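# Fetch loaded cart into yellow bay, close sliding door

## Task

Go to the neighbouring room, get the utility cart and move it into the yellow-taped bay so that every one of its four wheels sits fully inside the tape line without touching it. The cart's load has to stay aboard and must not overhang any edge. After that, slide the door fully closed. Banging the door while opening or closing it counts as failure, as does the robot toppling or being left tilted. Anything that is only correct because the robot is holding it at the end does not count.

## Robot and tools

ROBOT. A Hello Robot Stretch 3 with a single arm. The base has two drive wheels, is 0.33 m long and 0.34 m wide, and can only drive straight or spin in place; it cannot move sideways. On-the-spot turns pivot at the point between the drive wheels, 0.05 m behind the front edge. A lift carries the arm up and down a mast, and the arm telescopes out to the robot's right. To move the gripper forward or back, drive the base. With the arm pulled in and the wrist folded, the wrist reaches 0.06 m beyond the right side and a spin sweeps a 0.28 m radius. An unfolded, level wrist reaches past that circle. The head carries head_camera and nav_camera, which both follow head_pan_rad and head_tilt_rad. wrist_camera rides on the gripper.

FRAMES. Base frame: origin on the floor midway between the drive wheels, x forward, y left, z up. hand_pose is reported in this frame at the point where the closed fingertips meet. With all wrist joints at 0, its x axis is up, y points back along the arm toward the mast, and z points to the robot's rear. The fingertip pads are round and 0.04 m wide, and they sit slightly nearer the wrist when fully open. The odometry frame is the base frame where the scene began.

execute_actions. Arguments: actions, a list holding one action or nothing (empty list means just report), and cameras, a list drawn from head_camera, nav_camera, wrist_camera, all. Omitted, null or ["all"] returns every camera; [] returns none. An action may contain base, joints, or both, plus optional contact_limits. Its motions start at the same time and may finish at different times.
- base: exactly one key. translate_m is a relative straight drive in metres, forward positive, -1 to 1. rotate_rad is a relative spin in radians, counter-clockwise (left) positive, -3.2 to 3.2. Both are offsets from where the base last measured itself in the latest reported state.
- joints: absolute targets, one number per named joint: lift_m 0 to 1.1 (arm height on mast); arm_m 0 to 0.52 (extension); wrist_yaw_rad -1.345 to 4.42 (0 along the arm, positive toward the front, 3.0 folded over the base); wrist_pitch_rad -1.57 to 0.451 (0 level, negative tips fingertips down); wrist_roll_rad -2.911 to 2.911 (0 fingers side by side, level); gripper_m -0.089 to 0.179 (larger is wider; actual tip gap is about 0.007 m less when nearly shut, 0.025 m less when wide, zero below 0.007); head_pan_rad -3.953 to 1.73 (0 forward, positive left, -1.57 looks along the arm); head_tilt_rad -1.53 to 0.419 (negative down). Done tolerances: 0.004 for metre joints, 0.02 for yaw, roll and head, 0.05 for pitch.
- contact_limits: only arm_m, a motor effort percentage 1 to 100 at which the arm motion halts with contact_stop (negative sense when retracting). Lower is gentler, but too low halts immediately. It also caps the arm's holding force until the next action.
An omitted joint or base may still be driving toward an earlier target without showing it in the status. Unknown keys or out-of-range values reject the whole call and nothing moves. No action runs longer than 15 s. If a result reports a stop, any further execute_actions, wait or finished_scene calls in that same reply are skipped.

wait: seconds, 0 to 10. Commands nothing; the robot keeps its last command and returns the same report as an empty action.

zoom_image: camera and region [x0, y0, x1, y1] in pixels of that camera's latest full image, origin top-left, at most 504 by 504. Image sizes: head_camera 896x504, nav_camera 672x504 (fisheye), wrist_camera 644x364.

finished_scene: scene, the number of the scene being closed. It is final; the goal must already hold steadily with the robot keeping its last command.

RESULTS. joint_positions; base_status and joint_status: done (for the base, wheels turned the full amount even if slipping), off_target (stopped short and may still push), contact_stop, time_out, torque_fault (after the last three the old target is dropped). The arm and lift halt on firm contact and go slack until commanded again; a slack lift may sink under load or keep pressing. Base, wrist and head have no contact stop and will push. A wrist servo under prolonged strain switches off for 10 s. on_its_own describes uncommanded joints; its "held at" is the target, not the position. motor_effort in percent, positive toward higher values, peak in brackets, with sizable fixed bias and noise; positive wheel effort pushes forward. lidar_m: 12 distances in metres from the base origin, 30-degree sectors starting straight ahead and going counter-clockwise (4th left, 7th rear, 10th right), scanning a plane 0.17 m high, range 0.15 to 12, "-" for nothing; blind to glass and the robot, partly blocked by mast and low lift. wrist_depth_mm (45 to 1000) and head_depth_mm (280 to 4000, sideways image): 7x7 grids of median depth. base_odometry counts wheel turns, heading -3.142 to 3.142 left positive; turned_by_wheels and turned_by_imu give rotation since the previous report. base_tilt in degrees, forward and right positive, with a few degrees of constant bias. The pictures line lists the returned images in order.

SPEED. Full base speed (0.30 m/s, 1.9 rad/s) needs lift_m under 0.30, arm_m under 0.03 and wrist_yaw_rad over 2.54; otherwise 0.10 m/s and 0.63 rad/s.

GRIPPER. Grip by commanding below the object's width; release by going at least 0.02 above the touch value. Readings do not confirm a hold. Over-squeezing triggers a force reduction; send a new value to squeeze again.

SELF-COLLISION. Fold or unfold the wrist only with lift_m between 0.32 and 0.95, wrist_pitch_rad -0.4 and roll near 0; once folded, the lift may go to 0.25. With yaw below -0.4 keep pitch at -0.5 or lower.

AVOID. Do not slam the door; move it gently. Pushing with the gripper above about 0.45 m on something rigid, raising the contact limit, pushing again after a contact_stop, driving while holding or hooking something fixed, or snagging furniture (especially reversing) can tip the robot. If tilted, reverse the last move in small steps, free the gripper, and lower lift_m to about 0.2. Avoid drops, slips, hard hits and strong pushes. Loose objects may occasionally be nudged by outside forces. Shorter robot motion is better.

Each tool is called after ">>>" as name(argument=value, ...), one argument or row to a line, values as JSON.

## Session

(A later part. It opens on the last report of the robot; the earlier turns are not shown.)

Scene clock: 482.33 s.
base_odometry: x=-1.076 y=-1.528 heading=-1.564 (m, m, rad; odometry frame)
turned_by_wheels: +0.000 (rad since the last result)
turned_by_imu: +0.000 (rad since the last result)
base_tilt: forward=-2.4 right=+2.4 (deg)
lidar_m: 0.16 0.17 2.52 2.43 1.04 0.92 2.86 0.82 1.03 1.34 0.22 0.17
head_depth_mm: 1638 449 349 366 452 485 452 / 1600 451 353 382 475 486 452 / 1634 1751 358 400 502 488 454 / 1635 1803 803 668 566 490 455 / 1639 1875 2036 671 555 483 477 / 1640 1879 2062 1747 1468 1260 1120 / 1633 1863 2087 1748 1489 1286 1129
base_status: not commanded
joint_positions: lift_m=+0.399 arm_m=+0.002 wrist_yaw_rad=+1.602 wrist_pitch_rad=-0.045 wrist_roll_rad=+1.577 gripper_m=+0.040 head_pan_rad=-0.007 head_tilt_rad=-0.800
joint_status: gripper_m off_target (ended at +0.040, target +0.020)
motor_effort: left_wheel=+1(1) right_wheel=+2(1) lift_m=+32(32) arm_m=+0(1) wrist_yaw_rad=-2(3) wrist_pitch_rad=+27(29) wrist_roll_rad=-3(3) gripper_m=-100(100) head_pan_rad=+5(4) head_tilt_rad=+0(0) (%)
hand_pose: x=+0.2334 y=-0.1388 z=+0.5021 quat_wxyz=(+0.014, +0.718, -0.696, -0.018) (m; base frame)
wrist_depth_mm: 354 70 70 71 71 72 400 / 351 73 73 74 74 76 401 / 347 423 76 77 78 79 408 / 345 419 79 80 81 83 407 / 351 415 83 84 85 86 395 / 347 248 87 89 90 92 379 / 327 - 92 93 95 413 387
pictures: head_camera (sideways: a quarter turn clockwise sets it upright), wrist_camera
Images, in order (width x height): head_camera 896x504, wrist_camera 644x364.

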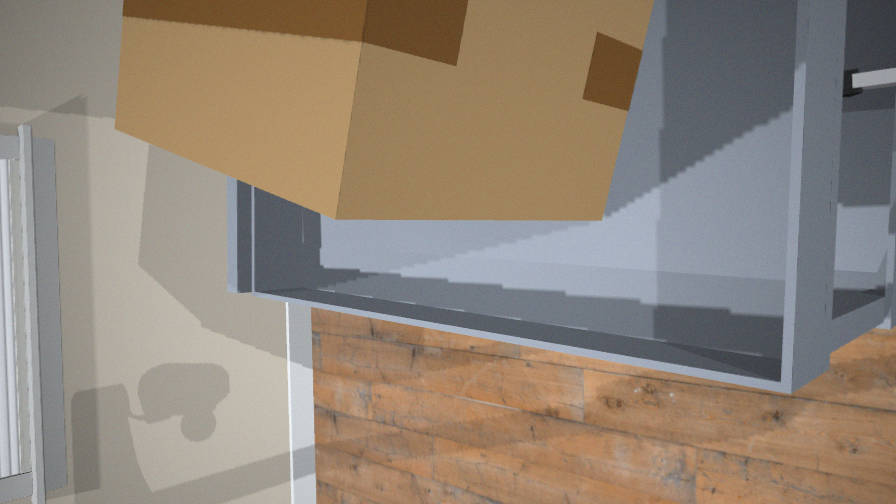

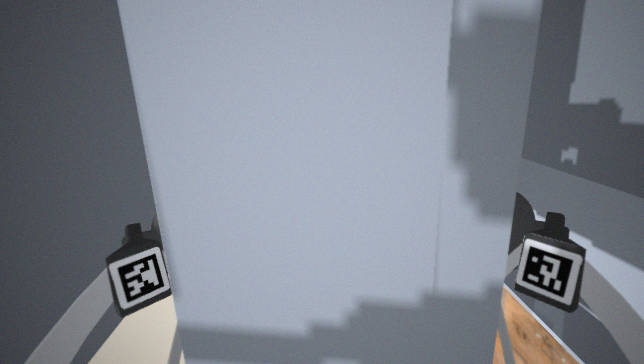

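>>> execute_actions(
  actions=[
    {"base":{"rotate_rad":-0.05},"joints":{"gripper_m":0.045,"head_pan_rad":-3.14,"head_tilt_rad":-0.9}},
  ],
  cameras=[],
)

>>> execute_actions(
  actions=[
    {"base":{"translate_m":-0.3}},
  ],
)

Scene clock: 488.73 s.
base_odometry: x=-1.076 y=-1.528 heading=-1.614 (m, m, rad; odometry frame)
turned_by_wheels: -0.050 (rad since the last result)
turned_by_imu: -0.049 (rad since the last result)
base_tilt: forward=-2.4 right=+2.4 (deg)
lidar_m: 0.15 0.16 2.55 2.43 1.10 0.92 2.87 0.82 0.98 1.34 0.22 0.16
head_depth_mm: 2530 971 1082 1353 1379 1220 1108 / 2609 2268 1872 1521 1379 1258 - / 2564 2277 1836 1595 1387 1268 - / 2590 2315 1878 1601 1390 1238 - / 2553 2301 1914 1611 1404 1236 1148 / 2577 2328 1896 1622 1416 1244 1140 / 2523 2350 1931 1190 1346 1244 1116
base_status: done
joint_positions: lift_m=+0.399 arm_m=+0.002 wrist_yaw_rad=+1.638 wrist_pitch_rad=-0.046 wrist_roll_rad=+1.578 gripper_m=+0.058 head_pan_rad=-3.133 head_tilt_rad=-0.889
joint_status: gripper_m off_target (ended at +0.058, target +0.045); the others done
on_its_own: wrist_yaw_rad is held at +1.643, not at your +1.600, by its stall guard, which is not easing now; gripper_m is held at +0.055, not at your +0.045, by its stall guard, which is still easing
motor_effort: left_wheel=+2(6) right_wheel=-3(19) lift_m=+32(32) arm_m=+0(0) wrist_yaw_rad=+6(33) wrist_pitch_rad=+28(28) wrist_roll_rad=-3(3) gripper_m=-54(79) head_pan_rad=-4(50) head_tilt_rad=-6(18) (%)
hand_pose: x=+0.2329 y=-0.1296 z=+0.5018 quat_wxyz=(+0.015, +0.730, -0.683, -0.018) (m; base frame)
wrist_depth_mm: 357 72 72 73 74 75 398 / 352 75 75 76 77 78 403 / 347 426 78 79 80 81 404 / 345 447 81 82 83 85 405 / 351 416 85 86 87 87 393 / 347 89 88 89 91 93 380 / 329 - 92 94 95 585 396
pictures: none
No camera images: the call's "cameras" was empty. Leave "cameras" out to get every camera's image.

Scene clock: 492.83 s.
base_odometry: x=-1.063 y=-1.228 heading=-1.614 (m, m, rad; odometry frame)
turned_by_wheels: +0.000 (rad since the last result)
turned_by_imu: +0.002 (rad since the last result)
base_tilt: forward=-2.3 right=+2.4 (deg)
lidar_m: 0.15 0.15 2.54 2.09 0.71 0.65 2.57 0.61 0.59 1.36 0.34 0.18
head_depth_mm: 2307 2228 1868 995 1173 1217 1105 / 2295 2244 1862 1586 1388 1266 - / 2320 2269 1885 1591 1390 1269 - / 2309 2272 1895 1597 1394 1237 - / 2283 2328 1889 1616 1393 1242 1144 / 2292 2314 1895 1606 1405 1243 1147 / 2263 2367 1911 1613 1408 1196 1116
base_status: done
joint_positions: lift_m=+0.399 arm_m=+0.002 wrist_yaw_rad=+1.585 wrist_pitch_rad=-0.040 wrist_roll_rad=+1.592 gripper_m=+0.061 head_pan_rad=-3.133 head_tilt_rad=-0.890
joint_status: not commanded
on_its_own: gripper_m is held at +0.060, not at your +0.045, by its stall guard, which is not easing now; wrist_yaw_rad is at rest, and its effort (+13) is outside its rest range (-12 to +12)
motor_effort: left_wheel=+0(6) right_wheel=-6(23) lift_m=+32(32) arm_m=+1(1) wrist_yaw_rad=+13(40) wrist_pitch_rad=+24(28) wrist_roll_rad=-8(9) gripper_m=-26(55) head_pan_rad=-3(5) head_tilt_rad=-5(7) (%)
hand_pose: x=+0.2337 y=-0.1431 z=+0.5033 quat_wxyz=(+0.008, +0.712, -0.702, -0.022) (m; base frame)
wrist_depth_mm: - - 151 151 152 836 379 / 350 - 149 149 150 557 401 / 346 517 147 147 148 601 412 / 350 502 145 144 146 616 416 / 348 500 142 143 143 544 416 / 343 457 140 141 142 631 423 / 339 539 406 139 140 597 402
pictures: head_camera (sideways: a quarter turn clockwise sets it upright), nav_camera (sideways: a quarter turn counterclockwise sets it upright), wrist_camera
Images, in order (width x height): head_camera 896x504, nav_camera 672x504, wrist_camera 644x364.

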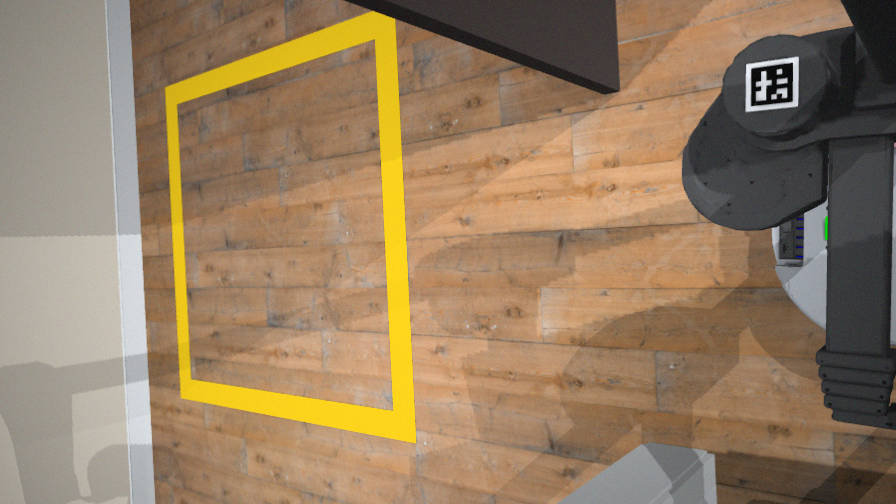

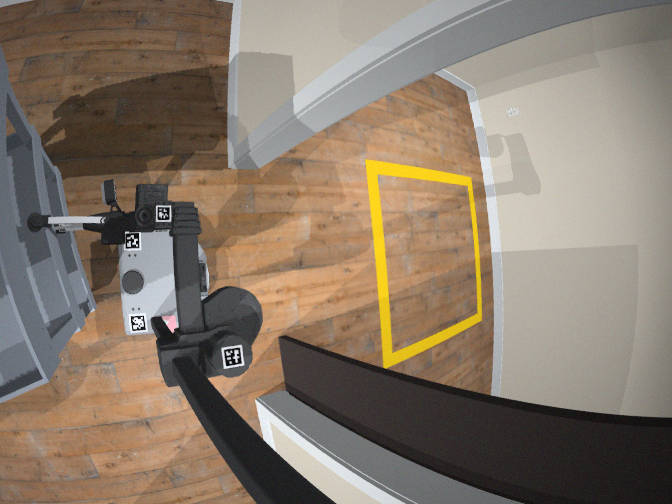

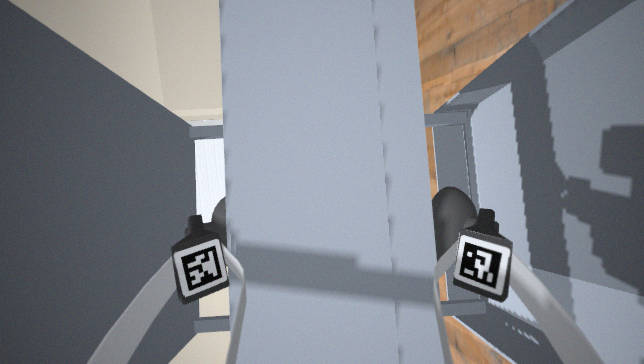

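>>> execute_actions(
  actions=[
    {"base":{"rotate_rad":-0.08},"joints":{"head_tilt_rad":-1.2}},
  ],
  cameras=[],
)

>>> execute_actions(
  actions=[
    {"base":{"translate_m":-0.35}},
  ],
)

Scene clock: 506.07 s.
base_odometry: x=-1.063 y=-1.228 heading=-1.693 (m, m, rad; odometry frame)
turned_by_wheels: -0.080 (rad since the last result)
turned_by_imu: -0.078 (rad since the last result)
base_tilt: forward=-2.4 right=+2.4 (deg)
lidar_m: 0.15 2.48 2.62 2.42 0.70 0.65 2.57 0.67 0.59 1.13 0.37 0.18
head_depth_mm: 1695 846 1066 1323 1252 1141 1087 / 1709 1572 1424 1328 - 1136 1090 / 1734 1568 1442 1353 - - 962 / 1741 1585 1455 1348 1283 - 1096 / 1746 1593 1465 1344 1278 - 1100 / 1750 1596 1475 1355 1272 - 1098 / 1770 1605 1473 1350 1265 1184 1114
base_status: done
joint_positions: lift_m=+0.399 arm_m=+0.002 wrist_yaw_rad=+1.632 wrist_pitch_rad=-0.040 wrist_roll_rad=+1.591 gripper_m=+0.061 head_pan_rad=-3.133 head_tilt_rad=-1.185
joint_status: all done
on_its_own: gripper_m is held at +0.060, not at your +0.045, by its stall guard, which is not easing now
motor_effort: left_wheel=+5(5) right_wheel=-9(19) lift_m=+32(32) arm_m=+1(1) wrist_yaw_rad=-47(47) wrist_pitch_rad=+25(25) wrist_roll_rad=-8(8) gripper_m=-26(25) head_pan_rad=-4(3) head_tilt_rad=-9(34) (%)
hand_pose: x=+0.2332 y=-0.1313 z=+0.5033 quat_wxyz=(+0.009, +0.728, -0.685, -0.021) (m; base frame)
wrist_depth_mm: - - 156 156 - 845 367 / 353 - 153 152 154 550 402 / 346 519 149 149 151 601 413 / 350 512 146 146 147 610 414 / 345 497 143 143 143 547 416 / 343 456 140 140 140 638 419 / 338 520 138 137 138 601 405
pictures: none
No camera images: the call's "cameras" was empty. Leave "cameras" out to get every camera's image.

Scene clock: 510.67 s.
base_odometry: x=-1.021 y=-0.881 heading=-1.693 (m, m, rad; odometry frame)
turned_by_wheels: +0.000 (rad since the last result)
turned_by_imu: +0.002 (rad since the last result)
base_tilt: forward=-2.4 right=+2.4 (deg)
lidar_m: - 2.93 2.58 0.55 0.36 0.34 2.23 2.25 0.49 0.46 1.42 0.15
head_depth_mm: 1702 1557 1425 1311 1142 1142 1085 / 1719 1560 1439 1341 - 1142 1084 / 1725 1572 1447 1348 - - 674 / 1738 1582 1461 1342 1280 - 963 / 1735 1582 1459 1353 1275 - 1099 / 1747 1589 1457 1357 1277 - 1099 / 1765 1613 1471 1366 1271 1174 1108
base_status: done
joint_positions: lift_m=+0.399 arm_m=+0.002 wrist_yaw_rad=+1.642 wrist_pitch_rad=-0.040 wrist_roll_rad=+1.595 gripper_m=+0.061 head_pan_rad=-3.133 head_tilt_rad=-1.185
joint_status: not commanded
on_its_own: wrist_yaw_rad is held at +1.648, not at your +1.600, by its stall guard, which is not easing now; gripper_m is held at +0.060, not at your +0.045, by its stall guard, which is not easing now
motor_effort: left_wheel=+1(3) right_wheel=-6(20) lift_m=+32(32) arm_m=+0(1) wrist_yaw_rad=+7(48) wrist_pitch_rad=+25(25) wrist_roll_rad=-10(10) gripper_m=-25(27) head_pan_rad=-5(3) head_tilt_rad=-9(9) (%)
hand_pose: x=+0.2330 y=-0.1287 z=+0.5033 quat_wxyz=(+0.007, +0.731, -0.682, -0.023) (m; base frame)
wrist_depth_mm: - - - 185 - 825 352 / 357 - - 173 - 849 384 / 347 - - 162 165 560 408 / 349 508 156 151 153 607 413 / 346 498 143 143 143 551 416 / 342 441 137 136 135 665 422 / 340 543 132 129 129 656 405
pictures: head_camera (sideways: a quarter turn clockwise sets it upright), nav_camera (sideways: a quarter turn counterclockwise sets it upright), wrist_camera
Images, in order (width x height): head_camera 896x504, nav_camera 672x504, wrist_camera 644x364.

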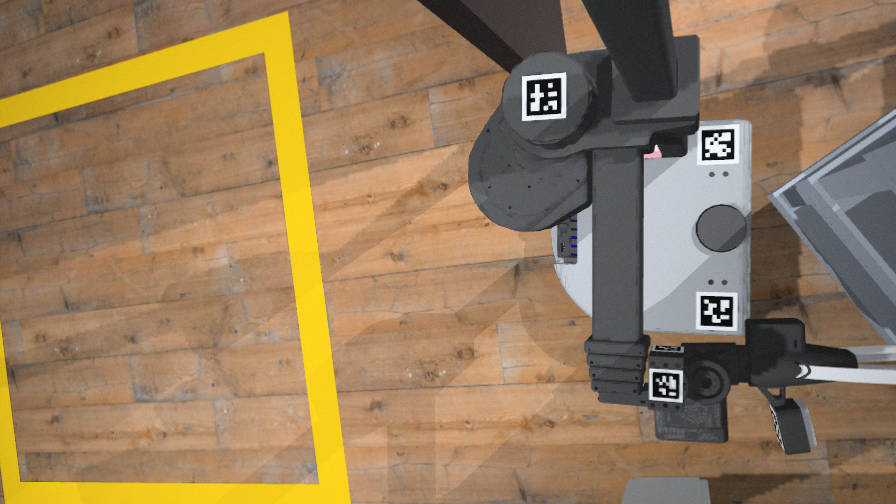

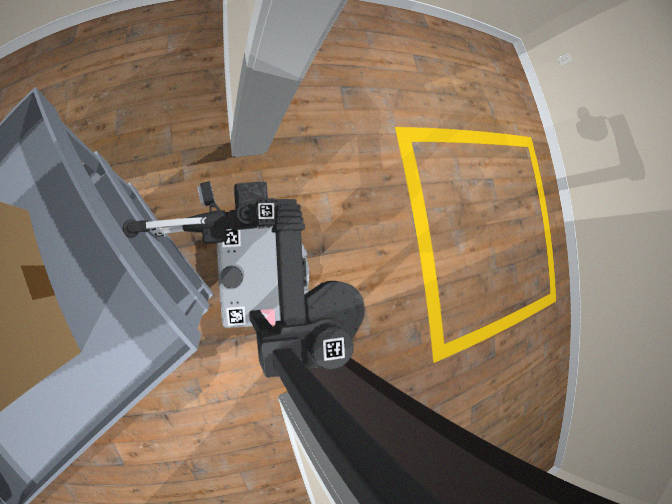

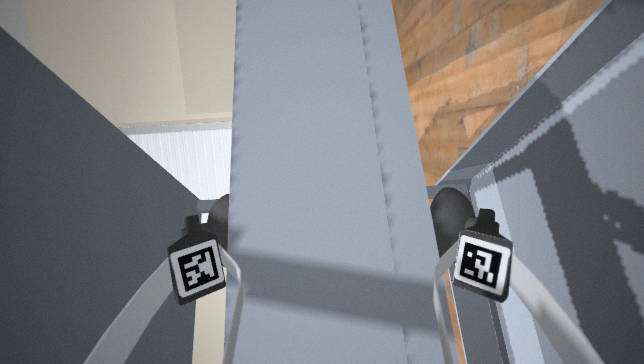

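>>> execute_actions(
  actions=[
    {"joints":{"head_pan_rad":0.0,"head_tilt_rad":-1.1}},
  ],
)

Scene clock: 517.90 s.
base_odometry: x=-1.021 y=-0.881 heading=-1.693 (m, m, rad; odometry frame)
turned_by_wheels: +0.000 (rad since the last result)
turned_by_imu: +0.001 (rad since the last result)
base_tilt: forward=-2.3 right=+2.3 (deg)
lidar_m: - 2.93 2.57 0.55 0.36 0.34 2.23 2.25 0.49 0.46 1.42 0.15
head_depth_mm: 318 392 566 523 1230 1167 1107 / 313 362 482 525 627 1183 - / 308 338 442 524 487 1141 - / 310 318 408 517 484 743 - / 313 300 378 512 486 463 - / 315 292 573 534 501 1187 1111 / 335 650 592 544 1290 1188 1100
base_status: not commanded
joint_positions: lift_m=+0.399 arm_m=+0.002 wrist_yaw_rad=+1.642 wrist_pitch_rad=-0.040 wrist_roll_rad=+1.595 gripper_m=+0.061 head_pan_rad=-0.007 head_tilt_rad=-1.100
joint_status: all done
on_its_own: wrist_yaw_rad is held at +1.648, not at your +1.600, by its stall guard, which is not easing now; gripper_m is held at +0.060, not at your +0.045, by its stall guard, which is not easing now
motor_effort: left_wheel=+1(2) right_wheel=-6(6) lift_m=+32(32) arm_m=+1(1) wrist_yaw_rad=+8(8) wrist_pitch_rad=+24(24) wrist_roll_rad=-10(10) gripper_m=-26(27) head_pan_rad=+4(50) head_tilt_rad=+0(16) (%)
hand_pose: x=+0.2330 y=-0.1287 z=+0.5033 quat_wxyz=(+0.007, +0.731, -0.682, -0.023) (m; base frame)
wrist_depth_mm: - - - 186 - 834 352 / 358 - - 173 - 854 387 / 345 - - 162 166 563 406 / 350 508 156 152 154 618 412 / 345 496 144 143 143 545 416 / 342 442 137 135 136 664 421 / 338 539 132 129 129 645 406
pictures: head_camera (sideways: a quarter turn clockwise sets it upright), nav_camera (sideways: a quarter turn counterclockwise sets it upright), wrist_camera
Images, in order (width x height): head_camera 896x504, nav_camera 672x504, wrist_camera 644x364.

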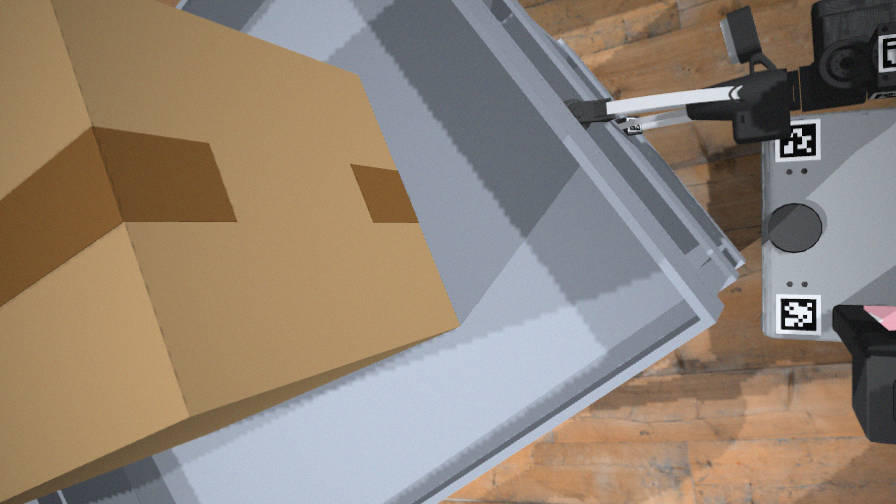

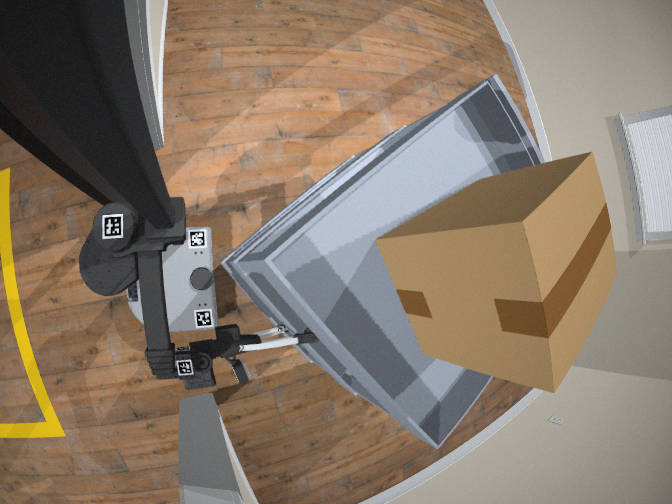

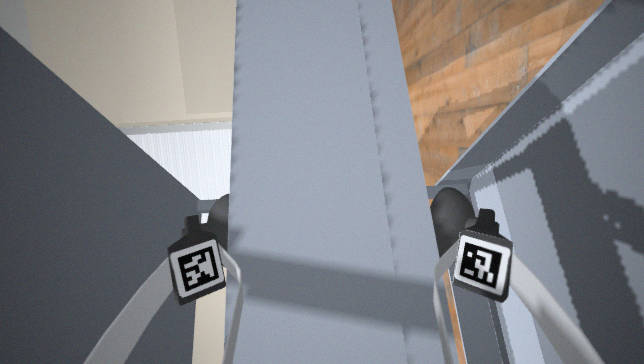

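>>> execute_actions(
  actions=[
    {"base":{"rotate_rad":0.25}},
  ],
  cameras=["head_camera","nav_camera"],
)

Scene clock: 531.07 s.
base_odometry: x=-1.021 y=-0.880 heading=-1.443 (m, m, rad; odometry frame)
turned_by_wheels: +0.249 (rad since the last result)
turned_by_imu: +0.243 (rad since the last result)
base_tilt: forward=-2.4 right=+2.4 (deg)
lidar_m: 0.15 3.03 2.40 0.52 0.36 2.26 2.23 1.81 0.46 0.47 0.33 0.17
head_depth_mm: 314 366 476 522 808 1180 1101 / 313 360 467 525 610 1180 - / 314 354 459 529 500 1147 - / 312 349 448 530 491 1135 - / 326 625 579 533 487 1173 - / 706 662 591 549 1272 1186 1108 / 688 687 1549 1429 1297 1191 1103
base_status: done
joint_positions: lift_m=+0.399 arm_m=+0.002 wrist_yaw_rad=+1.623 wrist_pitch_rad=-0.032 wrist_roll_rad=+1.571 gripper_m=+0.064 head_pan_rad=-0.007 head_tilt_rad=-1.100
joint_status: not commanded
on_its_own: wrist_yaw_rad is held at +1.648, not at your +1.600, by its stall guard, which is still easing; gripper_m is held at +0.063, not at your +0.045, by its stall guard, which is not easing now
motor_effort: left_wheel=-3(10) right_wheel=+13(28) lift_m=+32(32) arm_m=-5(5) wrist_yaw_rad=+32(100) wrist_pitch_rad=+20(24) wrist_roll_rad=-1(10) gripper_m=-24(27) head_pan_rad=+4(4) head_tilt_rad=+0(0) (%)
hand_pose: x=+0.2336 y=-0.1340 z=+0.5054 quat_wxyz=(+0.012, +0.725, -0.688, -0.011) (m; base frame)
wrist_depth_mm: 353 - 141 140 141 859 389 / 351 - 139 138 140 567 410 / 349 512 137 137 137 612 415 / 346 499 135 135 136 614 414 / 344 477 133 133 134 549 420 / 342 445 132 132 133 633 422 / 338 522 131 130 131 583 403
pictures: head_camera (sideways: a quarter turn clockwise sets it upright), nav_camera (sideways: a quarter turn counterclockwise sets it upright)
Images, in order (width x height): head_camera 896x504, nav_camera 672x504.

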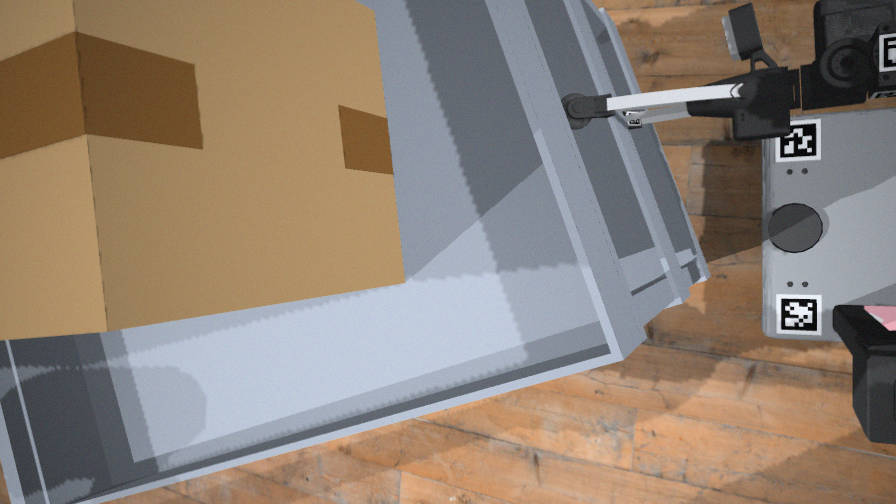

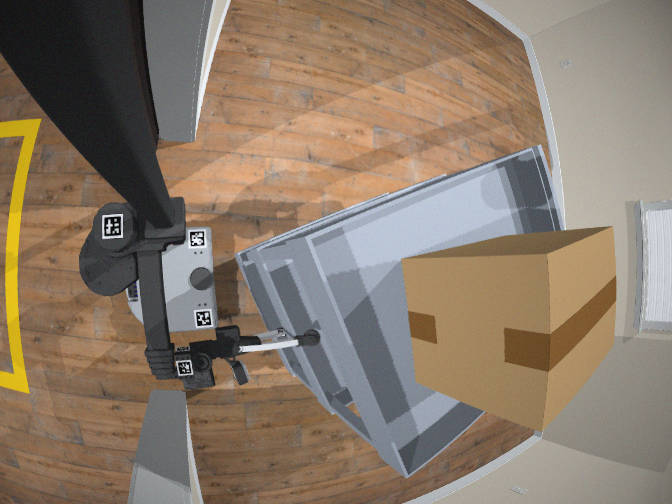

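>>> execute_actions(
  actions=[
    {"base":{"rotate_rad":-0.11}},
  ],
  cameras=[],
)

>>> execute_actions(
  actions=[
    {"base":{"translate_m":-0.1}},
  ],
  cameras=["head_camera","nav_camera"],
)

Scene clock: 543.50 s.
base_odometry: x=-1.021 y=-0.881 heading=-1.553 (m, m, rad; odometry frame)
turned_by_wheels: -0.109 (rad since the last result)
turned_by_imu: -0.108 (rad since the last result)
base_tilt: forward=-2.3 right=+2.4 (deg)
lidar_m: 0.16 3.26 2.45 0.52 0.34 2.30 2.23 1.98 0.47 0.46 0.40 0.17
head_depth_mm: 317 379 547 523 985 1177 1108 / 313 367 481 525 729 1179 - / 313 354 461 527 500 1151 - / 311 344 441 527 490 1063 - / 313 333 442 531 486 1152 - / 328 641 591 535 506 1183 1106 / 686 663 601 1381 1299 1187 1104
base_status: done
joint_positions: lift_m=+0.399 arm_m=+0.002 wrist_yaw_rad=+1.655 wrist_pitch_rad=-0.042 wrist_roll_rad=+1.586 gripper_m=+0.064 head_pan_rad=-0.007 head_tilt_rad=-1.099
joint_status: not commanded
on_its_own: gripper_m is held at +0.063, not at your +0.045, by its stall guard, which is not easing now
motor_effort: left_wheel=+6(7) right_wheel=-16(24) lift_m=+32(32) arm_m=+1(3) wrist_yaw_rad=-62(67) wrist_pitch_rad=+25(26) wrist_roll_rad=-6(8) gripper_m=-24(25) head_pan_rad=+3(6) head_tilt_rad=+0(0) (%)
hand_pose: x=+0.2327 y=-0.1254 z=+0.5030 quat_wxyz=(+0.011, +0.736, -0.677, -0.020) (m; base frame)
wrist_depth_mm: - - 159 158 - 829 368 / 350 - 154 154 156 561 405 / 344 519 151 150 152 602 406 / 349 511 147 146 147 614 410 / 347 499 143 143 144 546 416 / 343 458 140 140 140 633 421 / 340 545 137 136 137 622 401
pictures: none
No camera images: the call's "cameras" was empty. Leave "cameras" out to get every camera's image.

Scene clock: 545.90 s.
base_odometry: x=-1.023 y=-0.781 heading=-1.553 (m, m, rad; odometry frame)
turned_by_wheels: +0.000 (rad since the last result)
turned_by_imu: +0.000 (rad since the last result)
base_tilt: forward=-2.3 right=+2.4 (deg)
lidar_m: 0.15 0.15 2.46 0.47 0.38 2.20 2.13 1.99 1.45 0.45 0.38 0.19
head_depth_mm: 317 378 551 524 936 1173 1105 / 318 370 481 525 810 1181 - / 315 361 467 527 501 1160 - / 314 354 454 530 495 1139 - / 314 346 441 529 487 1142 - / 321 628 590 534 487 1187 1113 / 692 665 595 1363 1289 1185 1100
base_status: done
joint_positions: lift_m=+0.399 arm_m=+0.002 wrist_yaw_rad=+1.740 wrist_pitch_rad=-0.043 wrist_roll_rad=+1.589 gripper_m=+0.064 head_pan_rad=-0.007 head_tilt_rad=-1.099
joint_status: not commanded
on_its_own: wrist_yaw_rad is held at +1.737, not at your +1.600, by its stall guard, which is not easing now; gripper_m is held at +0.063, not at your +0.045, by its stall guard, which is not easing now
motor_effort: left_wheel=+2(8) right_wheel=-3(29) lift_m=+32(32) arm_m=+2(1) wrist_yaw_rad=-3(71) wrist_pitch_rad=+26(26) wrist_roll_rad=-7(8) gripper_m=-23(24) head_pan_rad=+3(4) head_tilt_rad=+0(0) (%)
hand_pose: x=+0.2300 y=-0.1039 z=+0.5027 quat_wxyz=(+0.011, +0.764, -0.645, -0.021) (m; base frame)
wrist_depth_mm: 364 - 143 143 144 771 384 / 352 570 142 143 144 553 401 / 348 519 142 143 144 604 408 / 350 515 142 142 144 613 410 / 349 504 142 143 143 544 414 / 345 460 141 143 143 634 417 / 341 540 - 142 143 595 402
pictures: head_camera (sideways: a quarter turn clockwise sets it upright), nav_camera (sideways: a quarter turn counterclockwise sets it upright)
Images, in order (width x height): head_camera 896x504, nav_camera 672x504.

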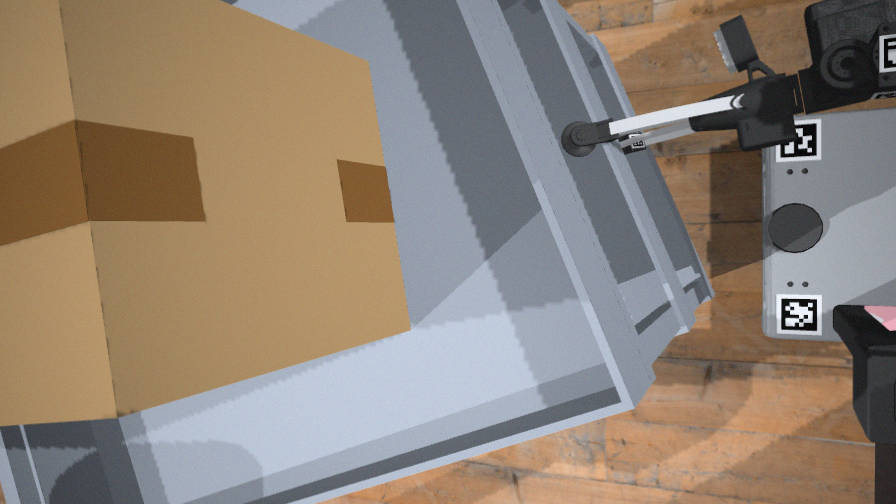

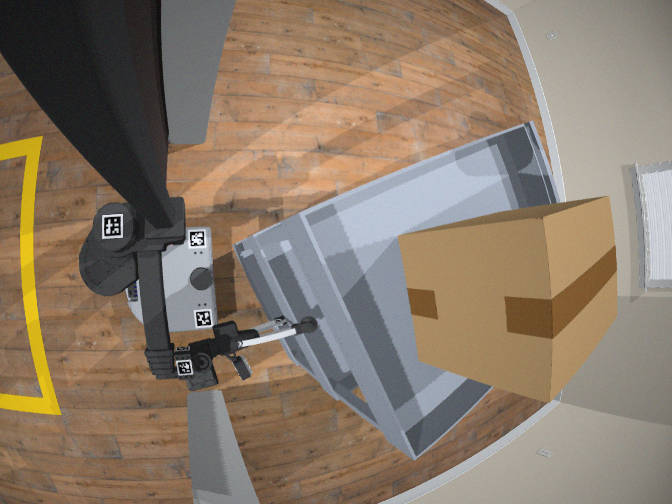

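>>> execute_actions(
  actions=[
    {"base":{"translate_m":-0.15},"joints":{"wrist_yaw_rad":1.7}},
  ],
  cameras=["head_camera","nav_camera"],
)

Scene clock: 552.30 s.
base_odometry: x=-1.025 y=-0.631 heading=-1.552 (m, m, rad; odometry frame)
turned_by_wheels: +0.000 (rad since the last result)
turned_by_imu: +0.001 (rad since the last result)
base_tilt: forward=-2.3 right=+2.4 (deg)
lidar_m: 0.16 0.16 0.17 0.26 2.46 2.05 1.98 1.99 1.45 0.45 0.38 0.19
head_depth_mm: 317 377 568 523 891 1174 1110 / 316 368 480 524 809 1186 - / 314 361 468 527 500 1153 - / 314 355 455 530 497 1135 - / 313 348 444 527 493 1141 - / 316 341 574 534 488 1174 1094 / 687 662 593 529 1267 1193 1076
base_status: done
joint_positions: lift_m=+0.399 arm_m=+0.002 wrist_yaw_rad=+1.820 wrist_pitch_rad=-0.044 wrist_roll_rad=+1.586 gripper_m=+0.064 head_pan_rad=-0.007 head_tilt_rad=-1.099
joint_status: wrist_yaw_rad off_target (ended at +1.820, target +1.700)
on_its_own: wrist_yaw_rad is held at +1.823, not at your +1.700, by its stall guard, which is not easing now; gripper_m is held at +0.063, not at your +0.045, by its stall guard, which is not easing now
motor_effort: left_wheel=+2(5) right_wheel=-6(21) lift_m=+32(32) arm_m=+1(1) wrist_yaw_rad=+4(71) wrist_pitch_rad=+27(27) wrist_roll_rad=-6(8) gripper_m=-23(23) head_pan_rad=+4(4) head_tilt_rad=+0(0) (%)
hand_pose: x=+0.2257 y=-0.0838 z=+0.5025 quat_wxyz=(+0.013, +0.789, -0.614, -0.019) (m; base frame)
wrist_depth_mm: 356 - 134 134 136 546 396 / 352 530 136 136 138 592 403 / 346 521 138 138 140 599 402 / 345 516 140 140 142 612 409 / 349 503 141 142 143 544 412 / 346 464 144 144 145 547 417 / 341 - - 146 148 908 402
pictures: head_camera (sideways: a quarter turn clockwise sets it upright), nav_camera (sideways: a quarter turn counterclockwise sets it upright)
Images, in order (width x height): head_camera 896x504, nav_camera 672x504.

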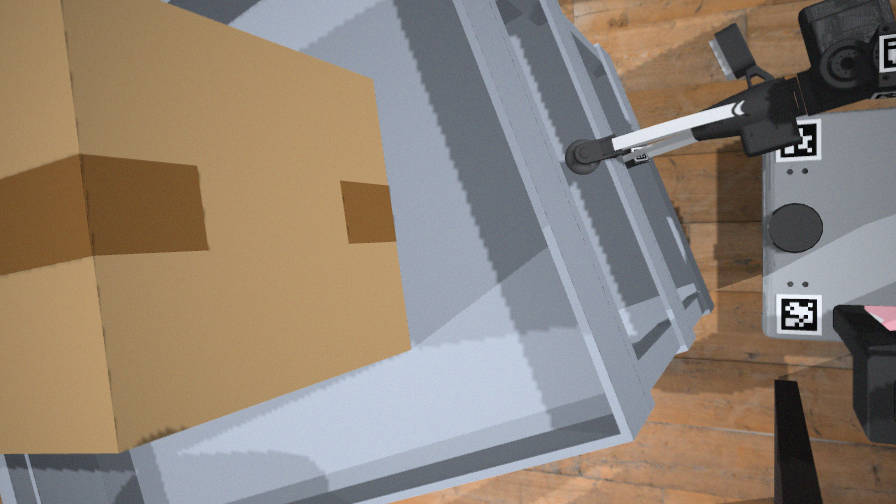

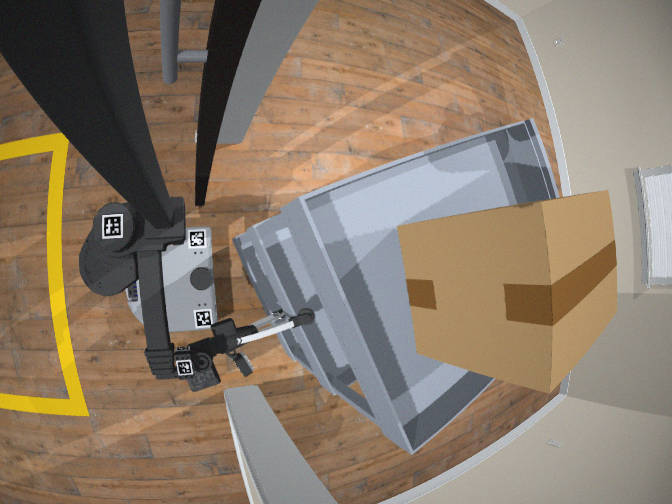

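>>> execute_actions(
  actions=[],
)

Scene clock: 564.10 s.
base_odometry: x=-1.025 y=-0.631 heading=-1.552 (m, m, rad; odometry frame)
turned_by_wheels: +0.000 (rad since the last result)
turned_by_imu: +0.000 (rad since the last result)
base_tilt: forward=-2.3 right=+2.4 (deg)
lidar_m: 0.16 0.16 0.17 0.26 2.45 2.05 1.98 1.99 1.45 0.45 0.39 0.19
head_depth_mm: 317 376 566 523 894 1180 1105 / 316 369 480 525 812 1185 - / 315 362 467 526 501 1156 - / 314 354 455 529 497 1141 - / 314 348 445 527 493 1140 - / 315 342 574 534 487 1166 1094 / 690 664 593 529 1267 1191 1072
base_status: done
joint_positions: lift_m=+0.399 arm_m=+0.002 wrist_yaw_rad=+1.820 wrist_pitch_rad=-0.044 wrist_roll_rad=+1.586 gripper_m=+0.064 head_pan_rad=-0.007 head_tilt_rad=-1.099
joint_status: wrist_yaw_rad off_target (ended at +1.820, target +1.700)
on_its_own: wrist_yaw_rad is held at +1.823, not at your +1.700, by its stall guard, which is not easing now; gripper_m is held at +0.063, not at your +0.045, by its stall guard, which is not easing now
motor_effort: left_wheel=+2(5) right_wheel=-6(21) lift_m=+32(32) arm_m=+1(1) wrist_yaw_rad=+4(71) wrist_pitch_rad=+27(27) wrist_roll_rad=-6(8) gripper_m=-23(23) head_pan_rad=+4(4) head_tilt_rad=+0(0) (%)
hand_pose: x=+0.2257 y=-0.0838 z=+0.5025 quat_wxyz=(+0.013, +0.789, -0.614, -0.019) (m; base frame)
wrist_depth_mm: 354 - 134 134 135 548 398 / 351 533 136 136 137 592 402 / 346 517 138 138 140 599 405 / 345 514 140 140 141 614 410 / 349 501 141 142 143 540 417 / 345 461 144 144 145 549 422 / 342 - - 146 148 919 402
pictures: head_camera (sideways: a quarter turn clockwise sets it upright), nav_camera (sideways: a quarter turn counterclockwise sets it upright), wrist_camera
Images, in order (width x height): head_camera 896x504, nav_camera 672x504, wrist_camera 644x364.

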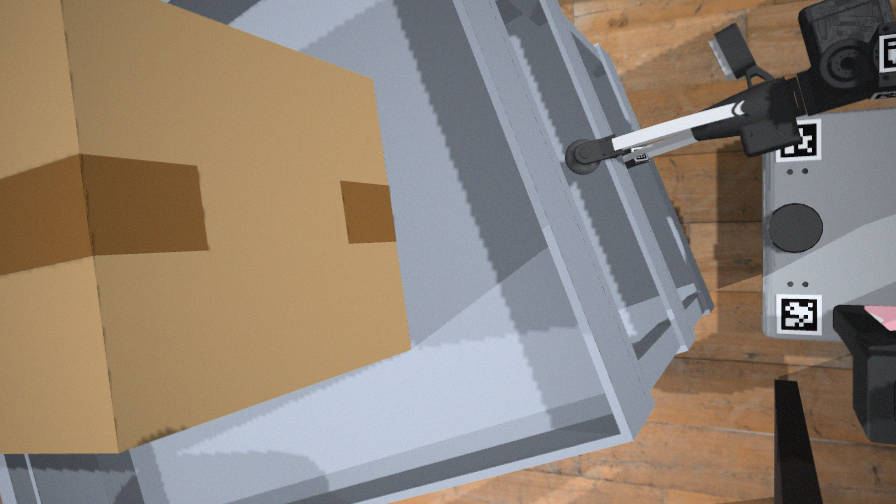

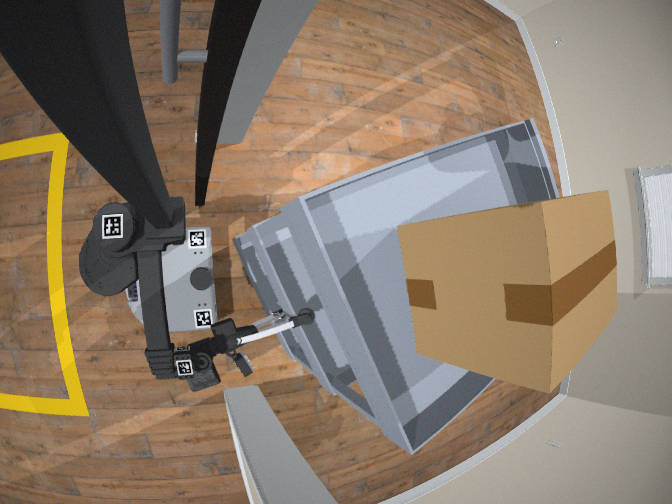

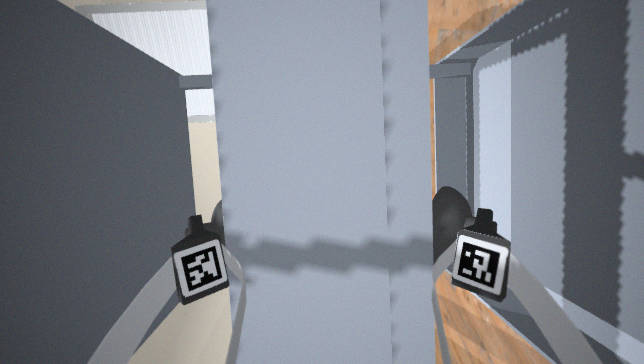

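>>> execute_actions(
  actions=[
    {"base":{"translate_m":-0.15},"joints":{"wrist_yaw_rad":1.82}},
  ],
  cameras=["head_camera","nav_camera"],
)

Scene clock: 571.33 s.
base_odometry: x=-1.028 y=-0.481 heading=-1.552 (m, m, rad; odometry frame)
turned_by_wheels: +0.000 (rad since the last result)
turned_by_imu: +0.001 (rad since the last result)
base_tilt: forward=-2.3 right=+2.4 (deg)
lidar_m: 0.16 0.16 0.18 0.57 2.47 1.90 1.83 1.90 1.46 0.78 0.38 0.20
head_depth_mm: 317 397 575 524 879 1163 1106 / 314 365 476 524 808 1180 - / 315 360 465 528 611 1154 - / 313 352 454 529 502 1143 - / 313 347 444 529 494 1053 - / 315 342 454 535 488 1146 1104 / 324 643 592 529 483 1151 1104
base_status: done
joint_positions: lift_m=+0.399 arm_m=+0.002 wrist_yaw_rad=+1.893 wrist_pitch_rad=-0.044 wrist_roll_rad=+1.583 gripper_m=+0.064 head_pan_rad=-0.007 head_tilt_rad=-1.099
joint_status: wrist_yaw_rad off_target (ended at +1.893, target +1.820)
on_its_own: wrist_yaw_rad is held at +1.887, not at your +1.820, by its stall guard, which is not easing now; gripper_m is held at +0.063, not at your +0.045, by its stall guard, which is not easing now
motor_effort: left_wheel=+2(6) right_wheel=-7(18) lift_m=+32(32) arm_m=+1(1) wrist_yaw_rad=-7(67) wrist_pitch_rad=+27(27) wrist_roll_rad=-5(6) gripper_m=-23(23) head_pan_rad=+4(4) head_tilt_rad=+0(0) (%)
hand_pose: x=+0.2204 y=-0.0660 z=+0.5023 quat_wxyz=(+0.015, +0.811, -0.584, -0.018) (m; base frame)
wrist_depth_mm: 355 634 126 127 128 552 395 / 352 527 130 130 132 590 401 / 346 523 134 134 136 598 404 / 345 513 138 138 140 603 409 / 351 503 141 142 143 541 412 / 345 470 146 147 149 730 418 / 342 - - 151 153 893 395
pictures: head_camera (sideways: a quarter turn clockwise sets it upright), nav_camera (sideways: a quarter turn counterclockwise sets it upright)
Images, in order (width x height): head_camera 896x504, nav_camera 672x504.

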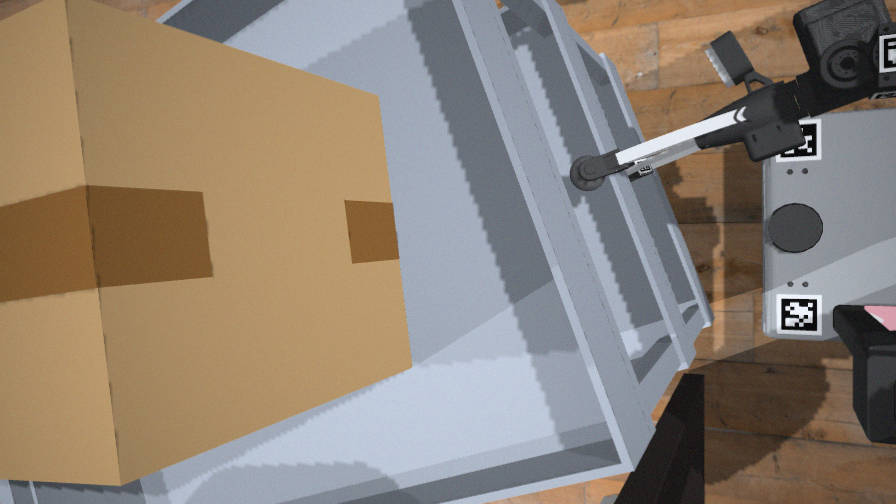

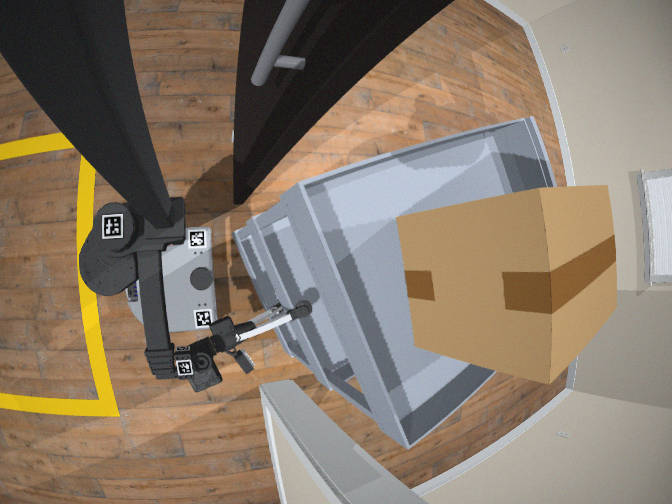

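>>> execute_actions(
  actions=[
    {"base":{"rotate_rad":0.2},"joints":{"wrist_yaw_rad":1.85}},
  ],
  cameras=["head_camera","nav_camera"],
)

>>> execute_actions(
  actions=[
    {"base":{"translate_m":-0.12}},
  ],
  cameras=["head_camera","nav_camera"],
)

Scene clock: 584.17 s.
base_odometry: x=-1.028 y=-0.481 heading=-1.353 (m, m, rad; odometry frame)
turned_by_wheels: +0.199 (rad since the last result)
turned_by_imu: +0.198 (rad since the last result)
base_tilt: forward=-2.3 right=+2.4 (deg)
lidar_m: 0.18 0.18 0.30 2.37 2.20 1.83 1.83 1.69 1.41 0.49 0.30 0.20
head_depth_mm: 313 360 460 522 798 1165 1107 / 316 366 468 526 790 1151 - / 320 371 477 528 719 1165 - / 323 377 486 529 733 1147 - / 326 394 570 532 506 1172 - / 714 651 582 528 506 1166 1112 / 1949 1711 1553 1407 727 1174 1104
base_status: done
joint_positions: lift_m=+0.399 arm_m=+0.002 wrist_yaw_rad=+1.810 wrist_pitch_rad=-0.036 wrist_roll_rad=+1.576 gripper_m=+0.064 head_pan_rad=-0.007 head_tilt_rad=-1.099
joint_status: wrist_yaw_rad off_target (ended at +1.810, target +1.850)
on_its_own: gripper_m is held at +0.063, not at your +0.045, by its stall guard, which is not easing now; wrist_yaw_rad is at rest, and its effort (+52) is outside its rest range (-12 to +12)
motor_effort: left_wheel=-5(5) right_wheel=+11(17) lift_m=+32(32) arm_m=-2(1) wrist_yaw_rad=+52(50) wrist_pitch_rad=+22(27) wrist_roll_rad=-3(6) gripper_m=-22(23) head_pan_rad=+4(4) head_tilt_rad=-1(1) (%)
hand_pose: x=+0.2266 y=-0.0865 z=+0.5044 quat_wxyz=(+0.013, +0.786, -0.618, -0.013) (m; base frame)
wrist_depth_mm: 350 522 107 108 109 590 406 / 346 519 113 113 114 598 407 / 352 511 119 119 120 607 411 / 346 500 125 126 127 611 413 / 345 490 131 132 133 550 417 / 343 444 141 140 142 892 421 / 340 - - 149 151 904 380
pictures: head_camera (sideways: a quarter turn clockwise sets it upright), nav_camera (sideways: a quarter turn counterclockwise sets it upright)
Images, in order (width x height): head_camera 896x504, nav_camera 672x504.

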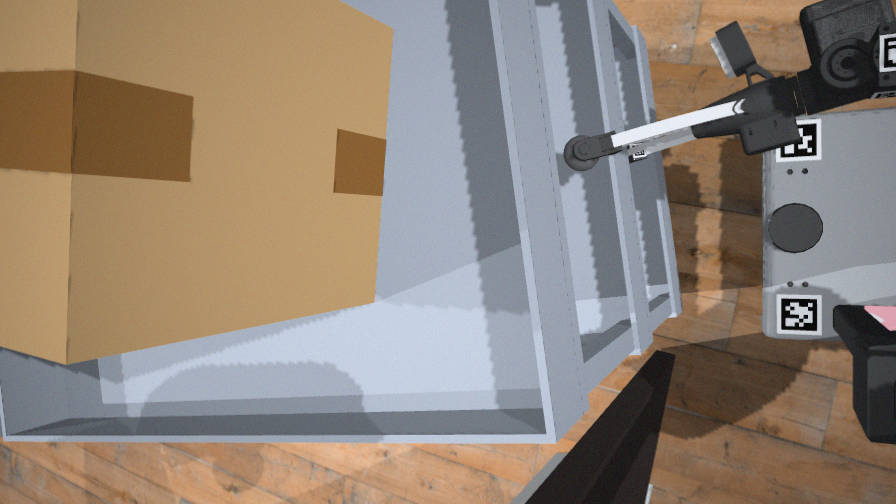

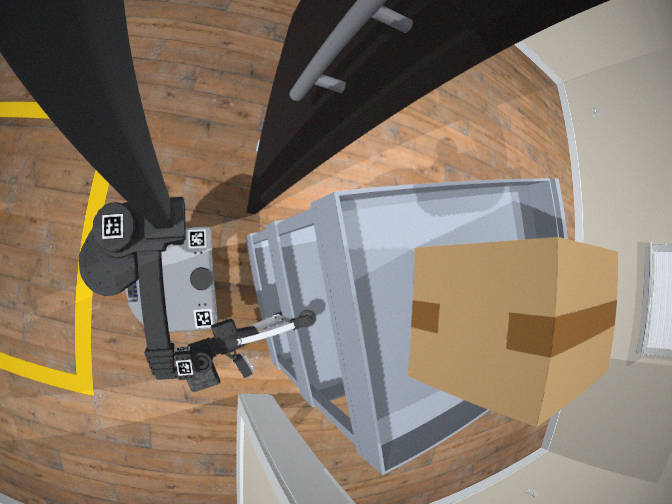

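Scene clock: 586.67 s.
base_odometry: x=-1.054 y=-0.363 heading=-1.353 (m, m, rad; odometry frame)
turned_by_wheels: +0.000 (rad since the last result)
turned_by_imu: +0.001 (rad since the last result)
base_tilt: forward=-2.4 right=+2.4 (deg)
lidar_m: 0.19 0.19 0.48 2.39 2.05 1.71 1.71 1.66 1.38 0.72 0.32 0.20
head_depth_mm: 316 365 468 522 808 1168 1111 / 318 369 473 525 797 1184 - / 320 373 480 528 761 1166 - / 323 378 487 531 753 1153 - / 326 382 515 532 643 1162 - / 694 650 592 535 506 1186 1110 / 1908 1694 1518 602 1165 1195 1100
base_status: done
joint_positions: lift_m=+0.399 arm_m=+0.002 wrist_yaw_rad=+1.858 wrist_pitch_rad=-0.045 wrist_roll_rad=+1.564 gripper_m=+0.064 head_pan_rad=-0.007 head_tilt_rad=-1.099
joint_status: not commanded
on_its_own: gripper_m is held at +0.063, not at your +0.045, by its stall guard, which is not easing now; wrist_yaw_rad moved +0.048 to your old target +1.850
motor_effort: left_wheel=-1(9) right_wheel=-3(20) lift_m=+32(32) arm_m=+1(2) wrist_yaw_rad=-1(55) wrist_pitch_rad=+27(28) wrist_roll_rad=+2(3) gripper_m=-23(23) head_pan_rad=+4(5) head_tilt_rad=+0(1) (%)
hand_pose: x=+0.2230 y=-0.0745 z=+0.5021 quat_wxyz=(+0.021, +0.801, -0.598, -0.011) (m; base frame)
wrist_depth_mm: 350 528 113 114 115 580 399 / 351 531 119 119 121 590 403 / 347 520 126 126 128 596 408 / 347 516 134 133 136 603 406 / 352 508 140 141 143 540 407 / 349 472 151 151 154 876 409 / 347 - 672 161 166 701 378
pictures: head_camera (sideways: a quarter turn clockwise sets it upright), nav_camera (sideways: a quarter turn counterclockwise sets it upright)
Images, in order (width x height): head_camera 896x504, nav_camera 672x504.

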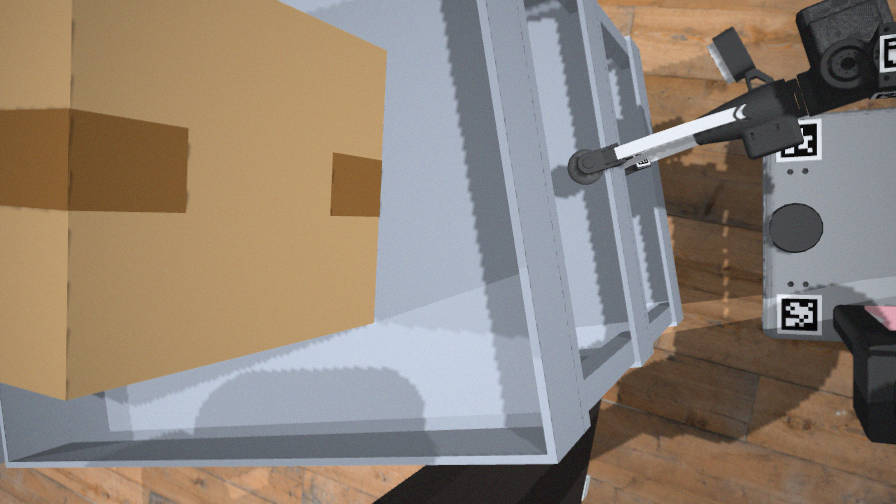

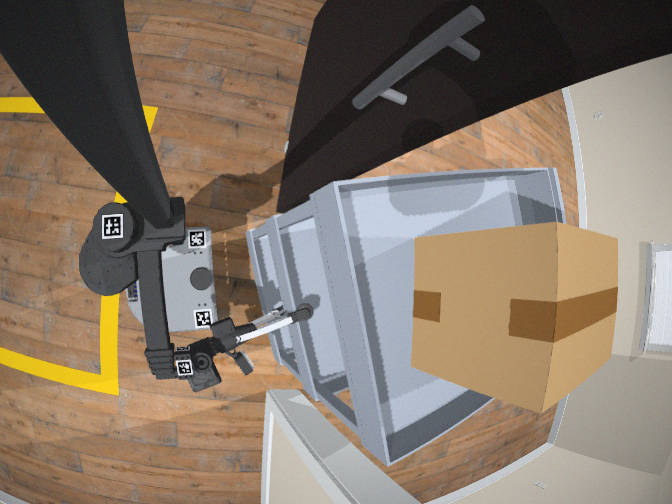

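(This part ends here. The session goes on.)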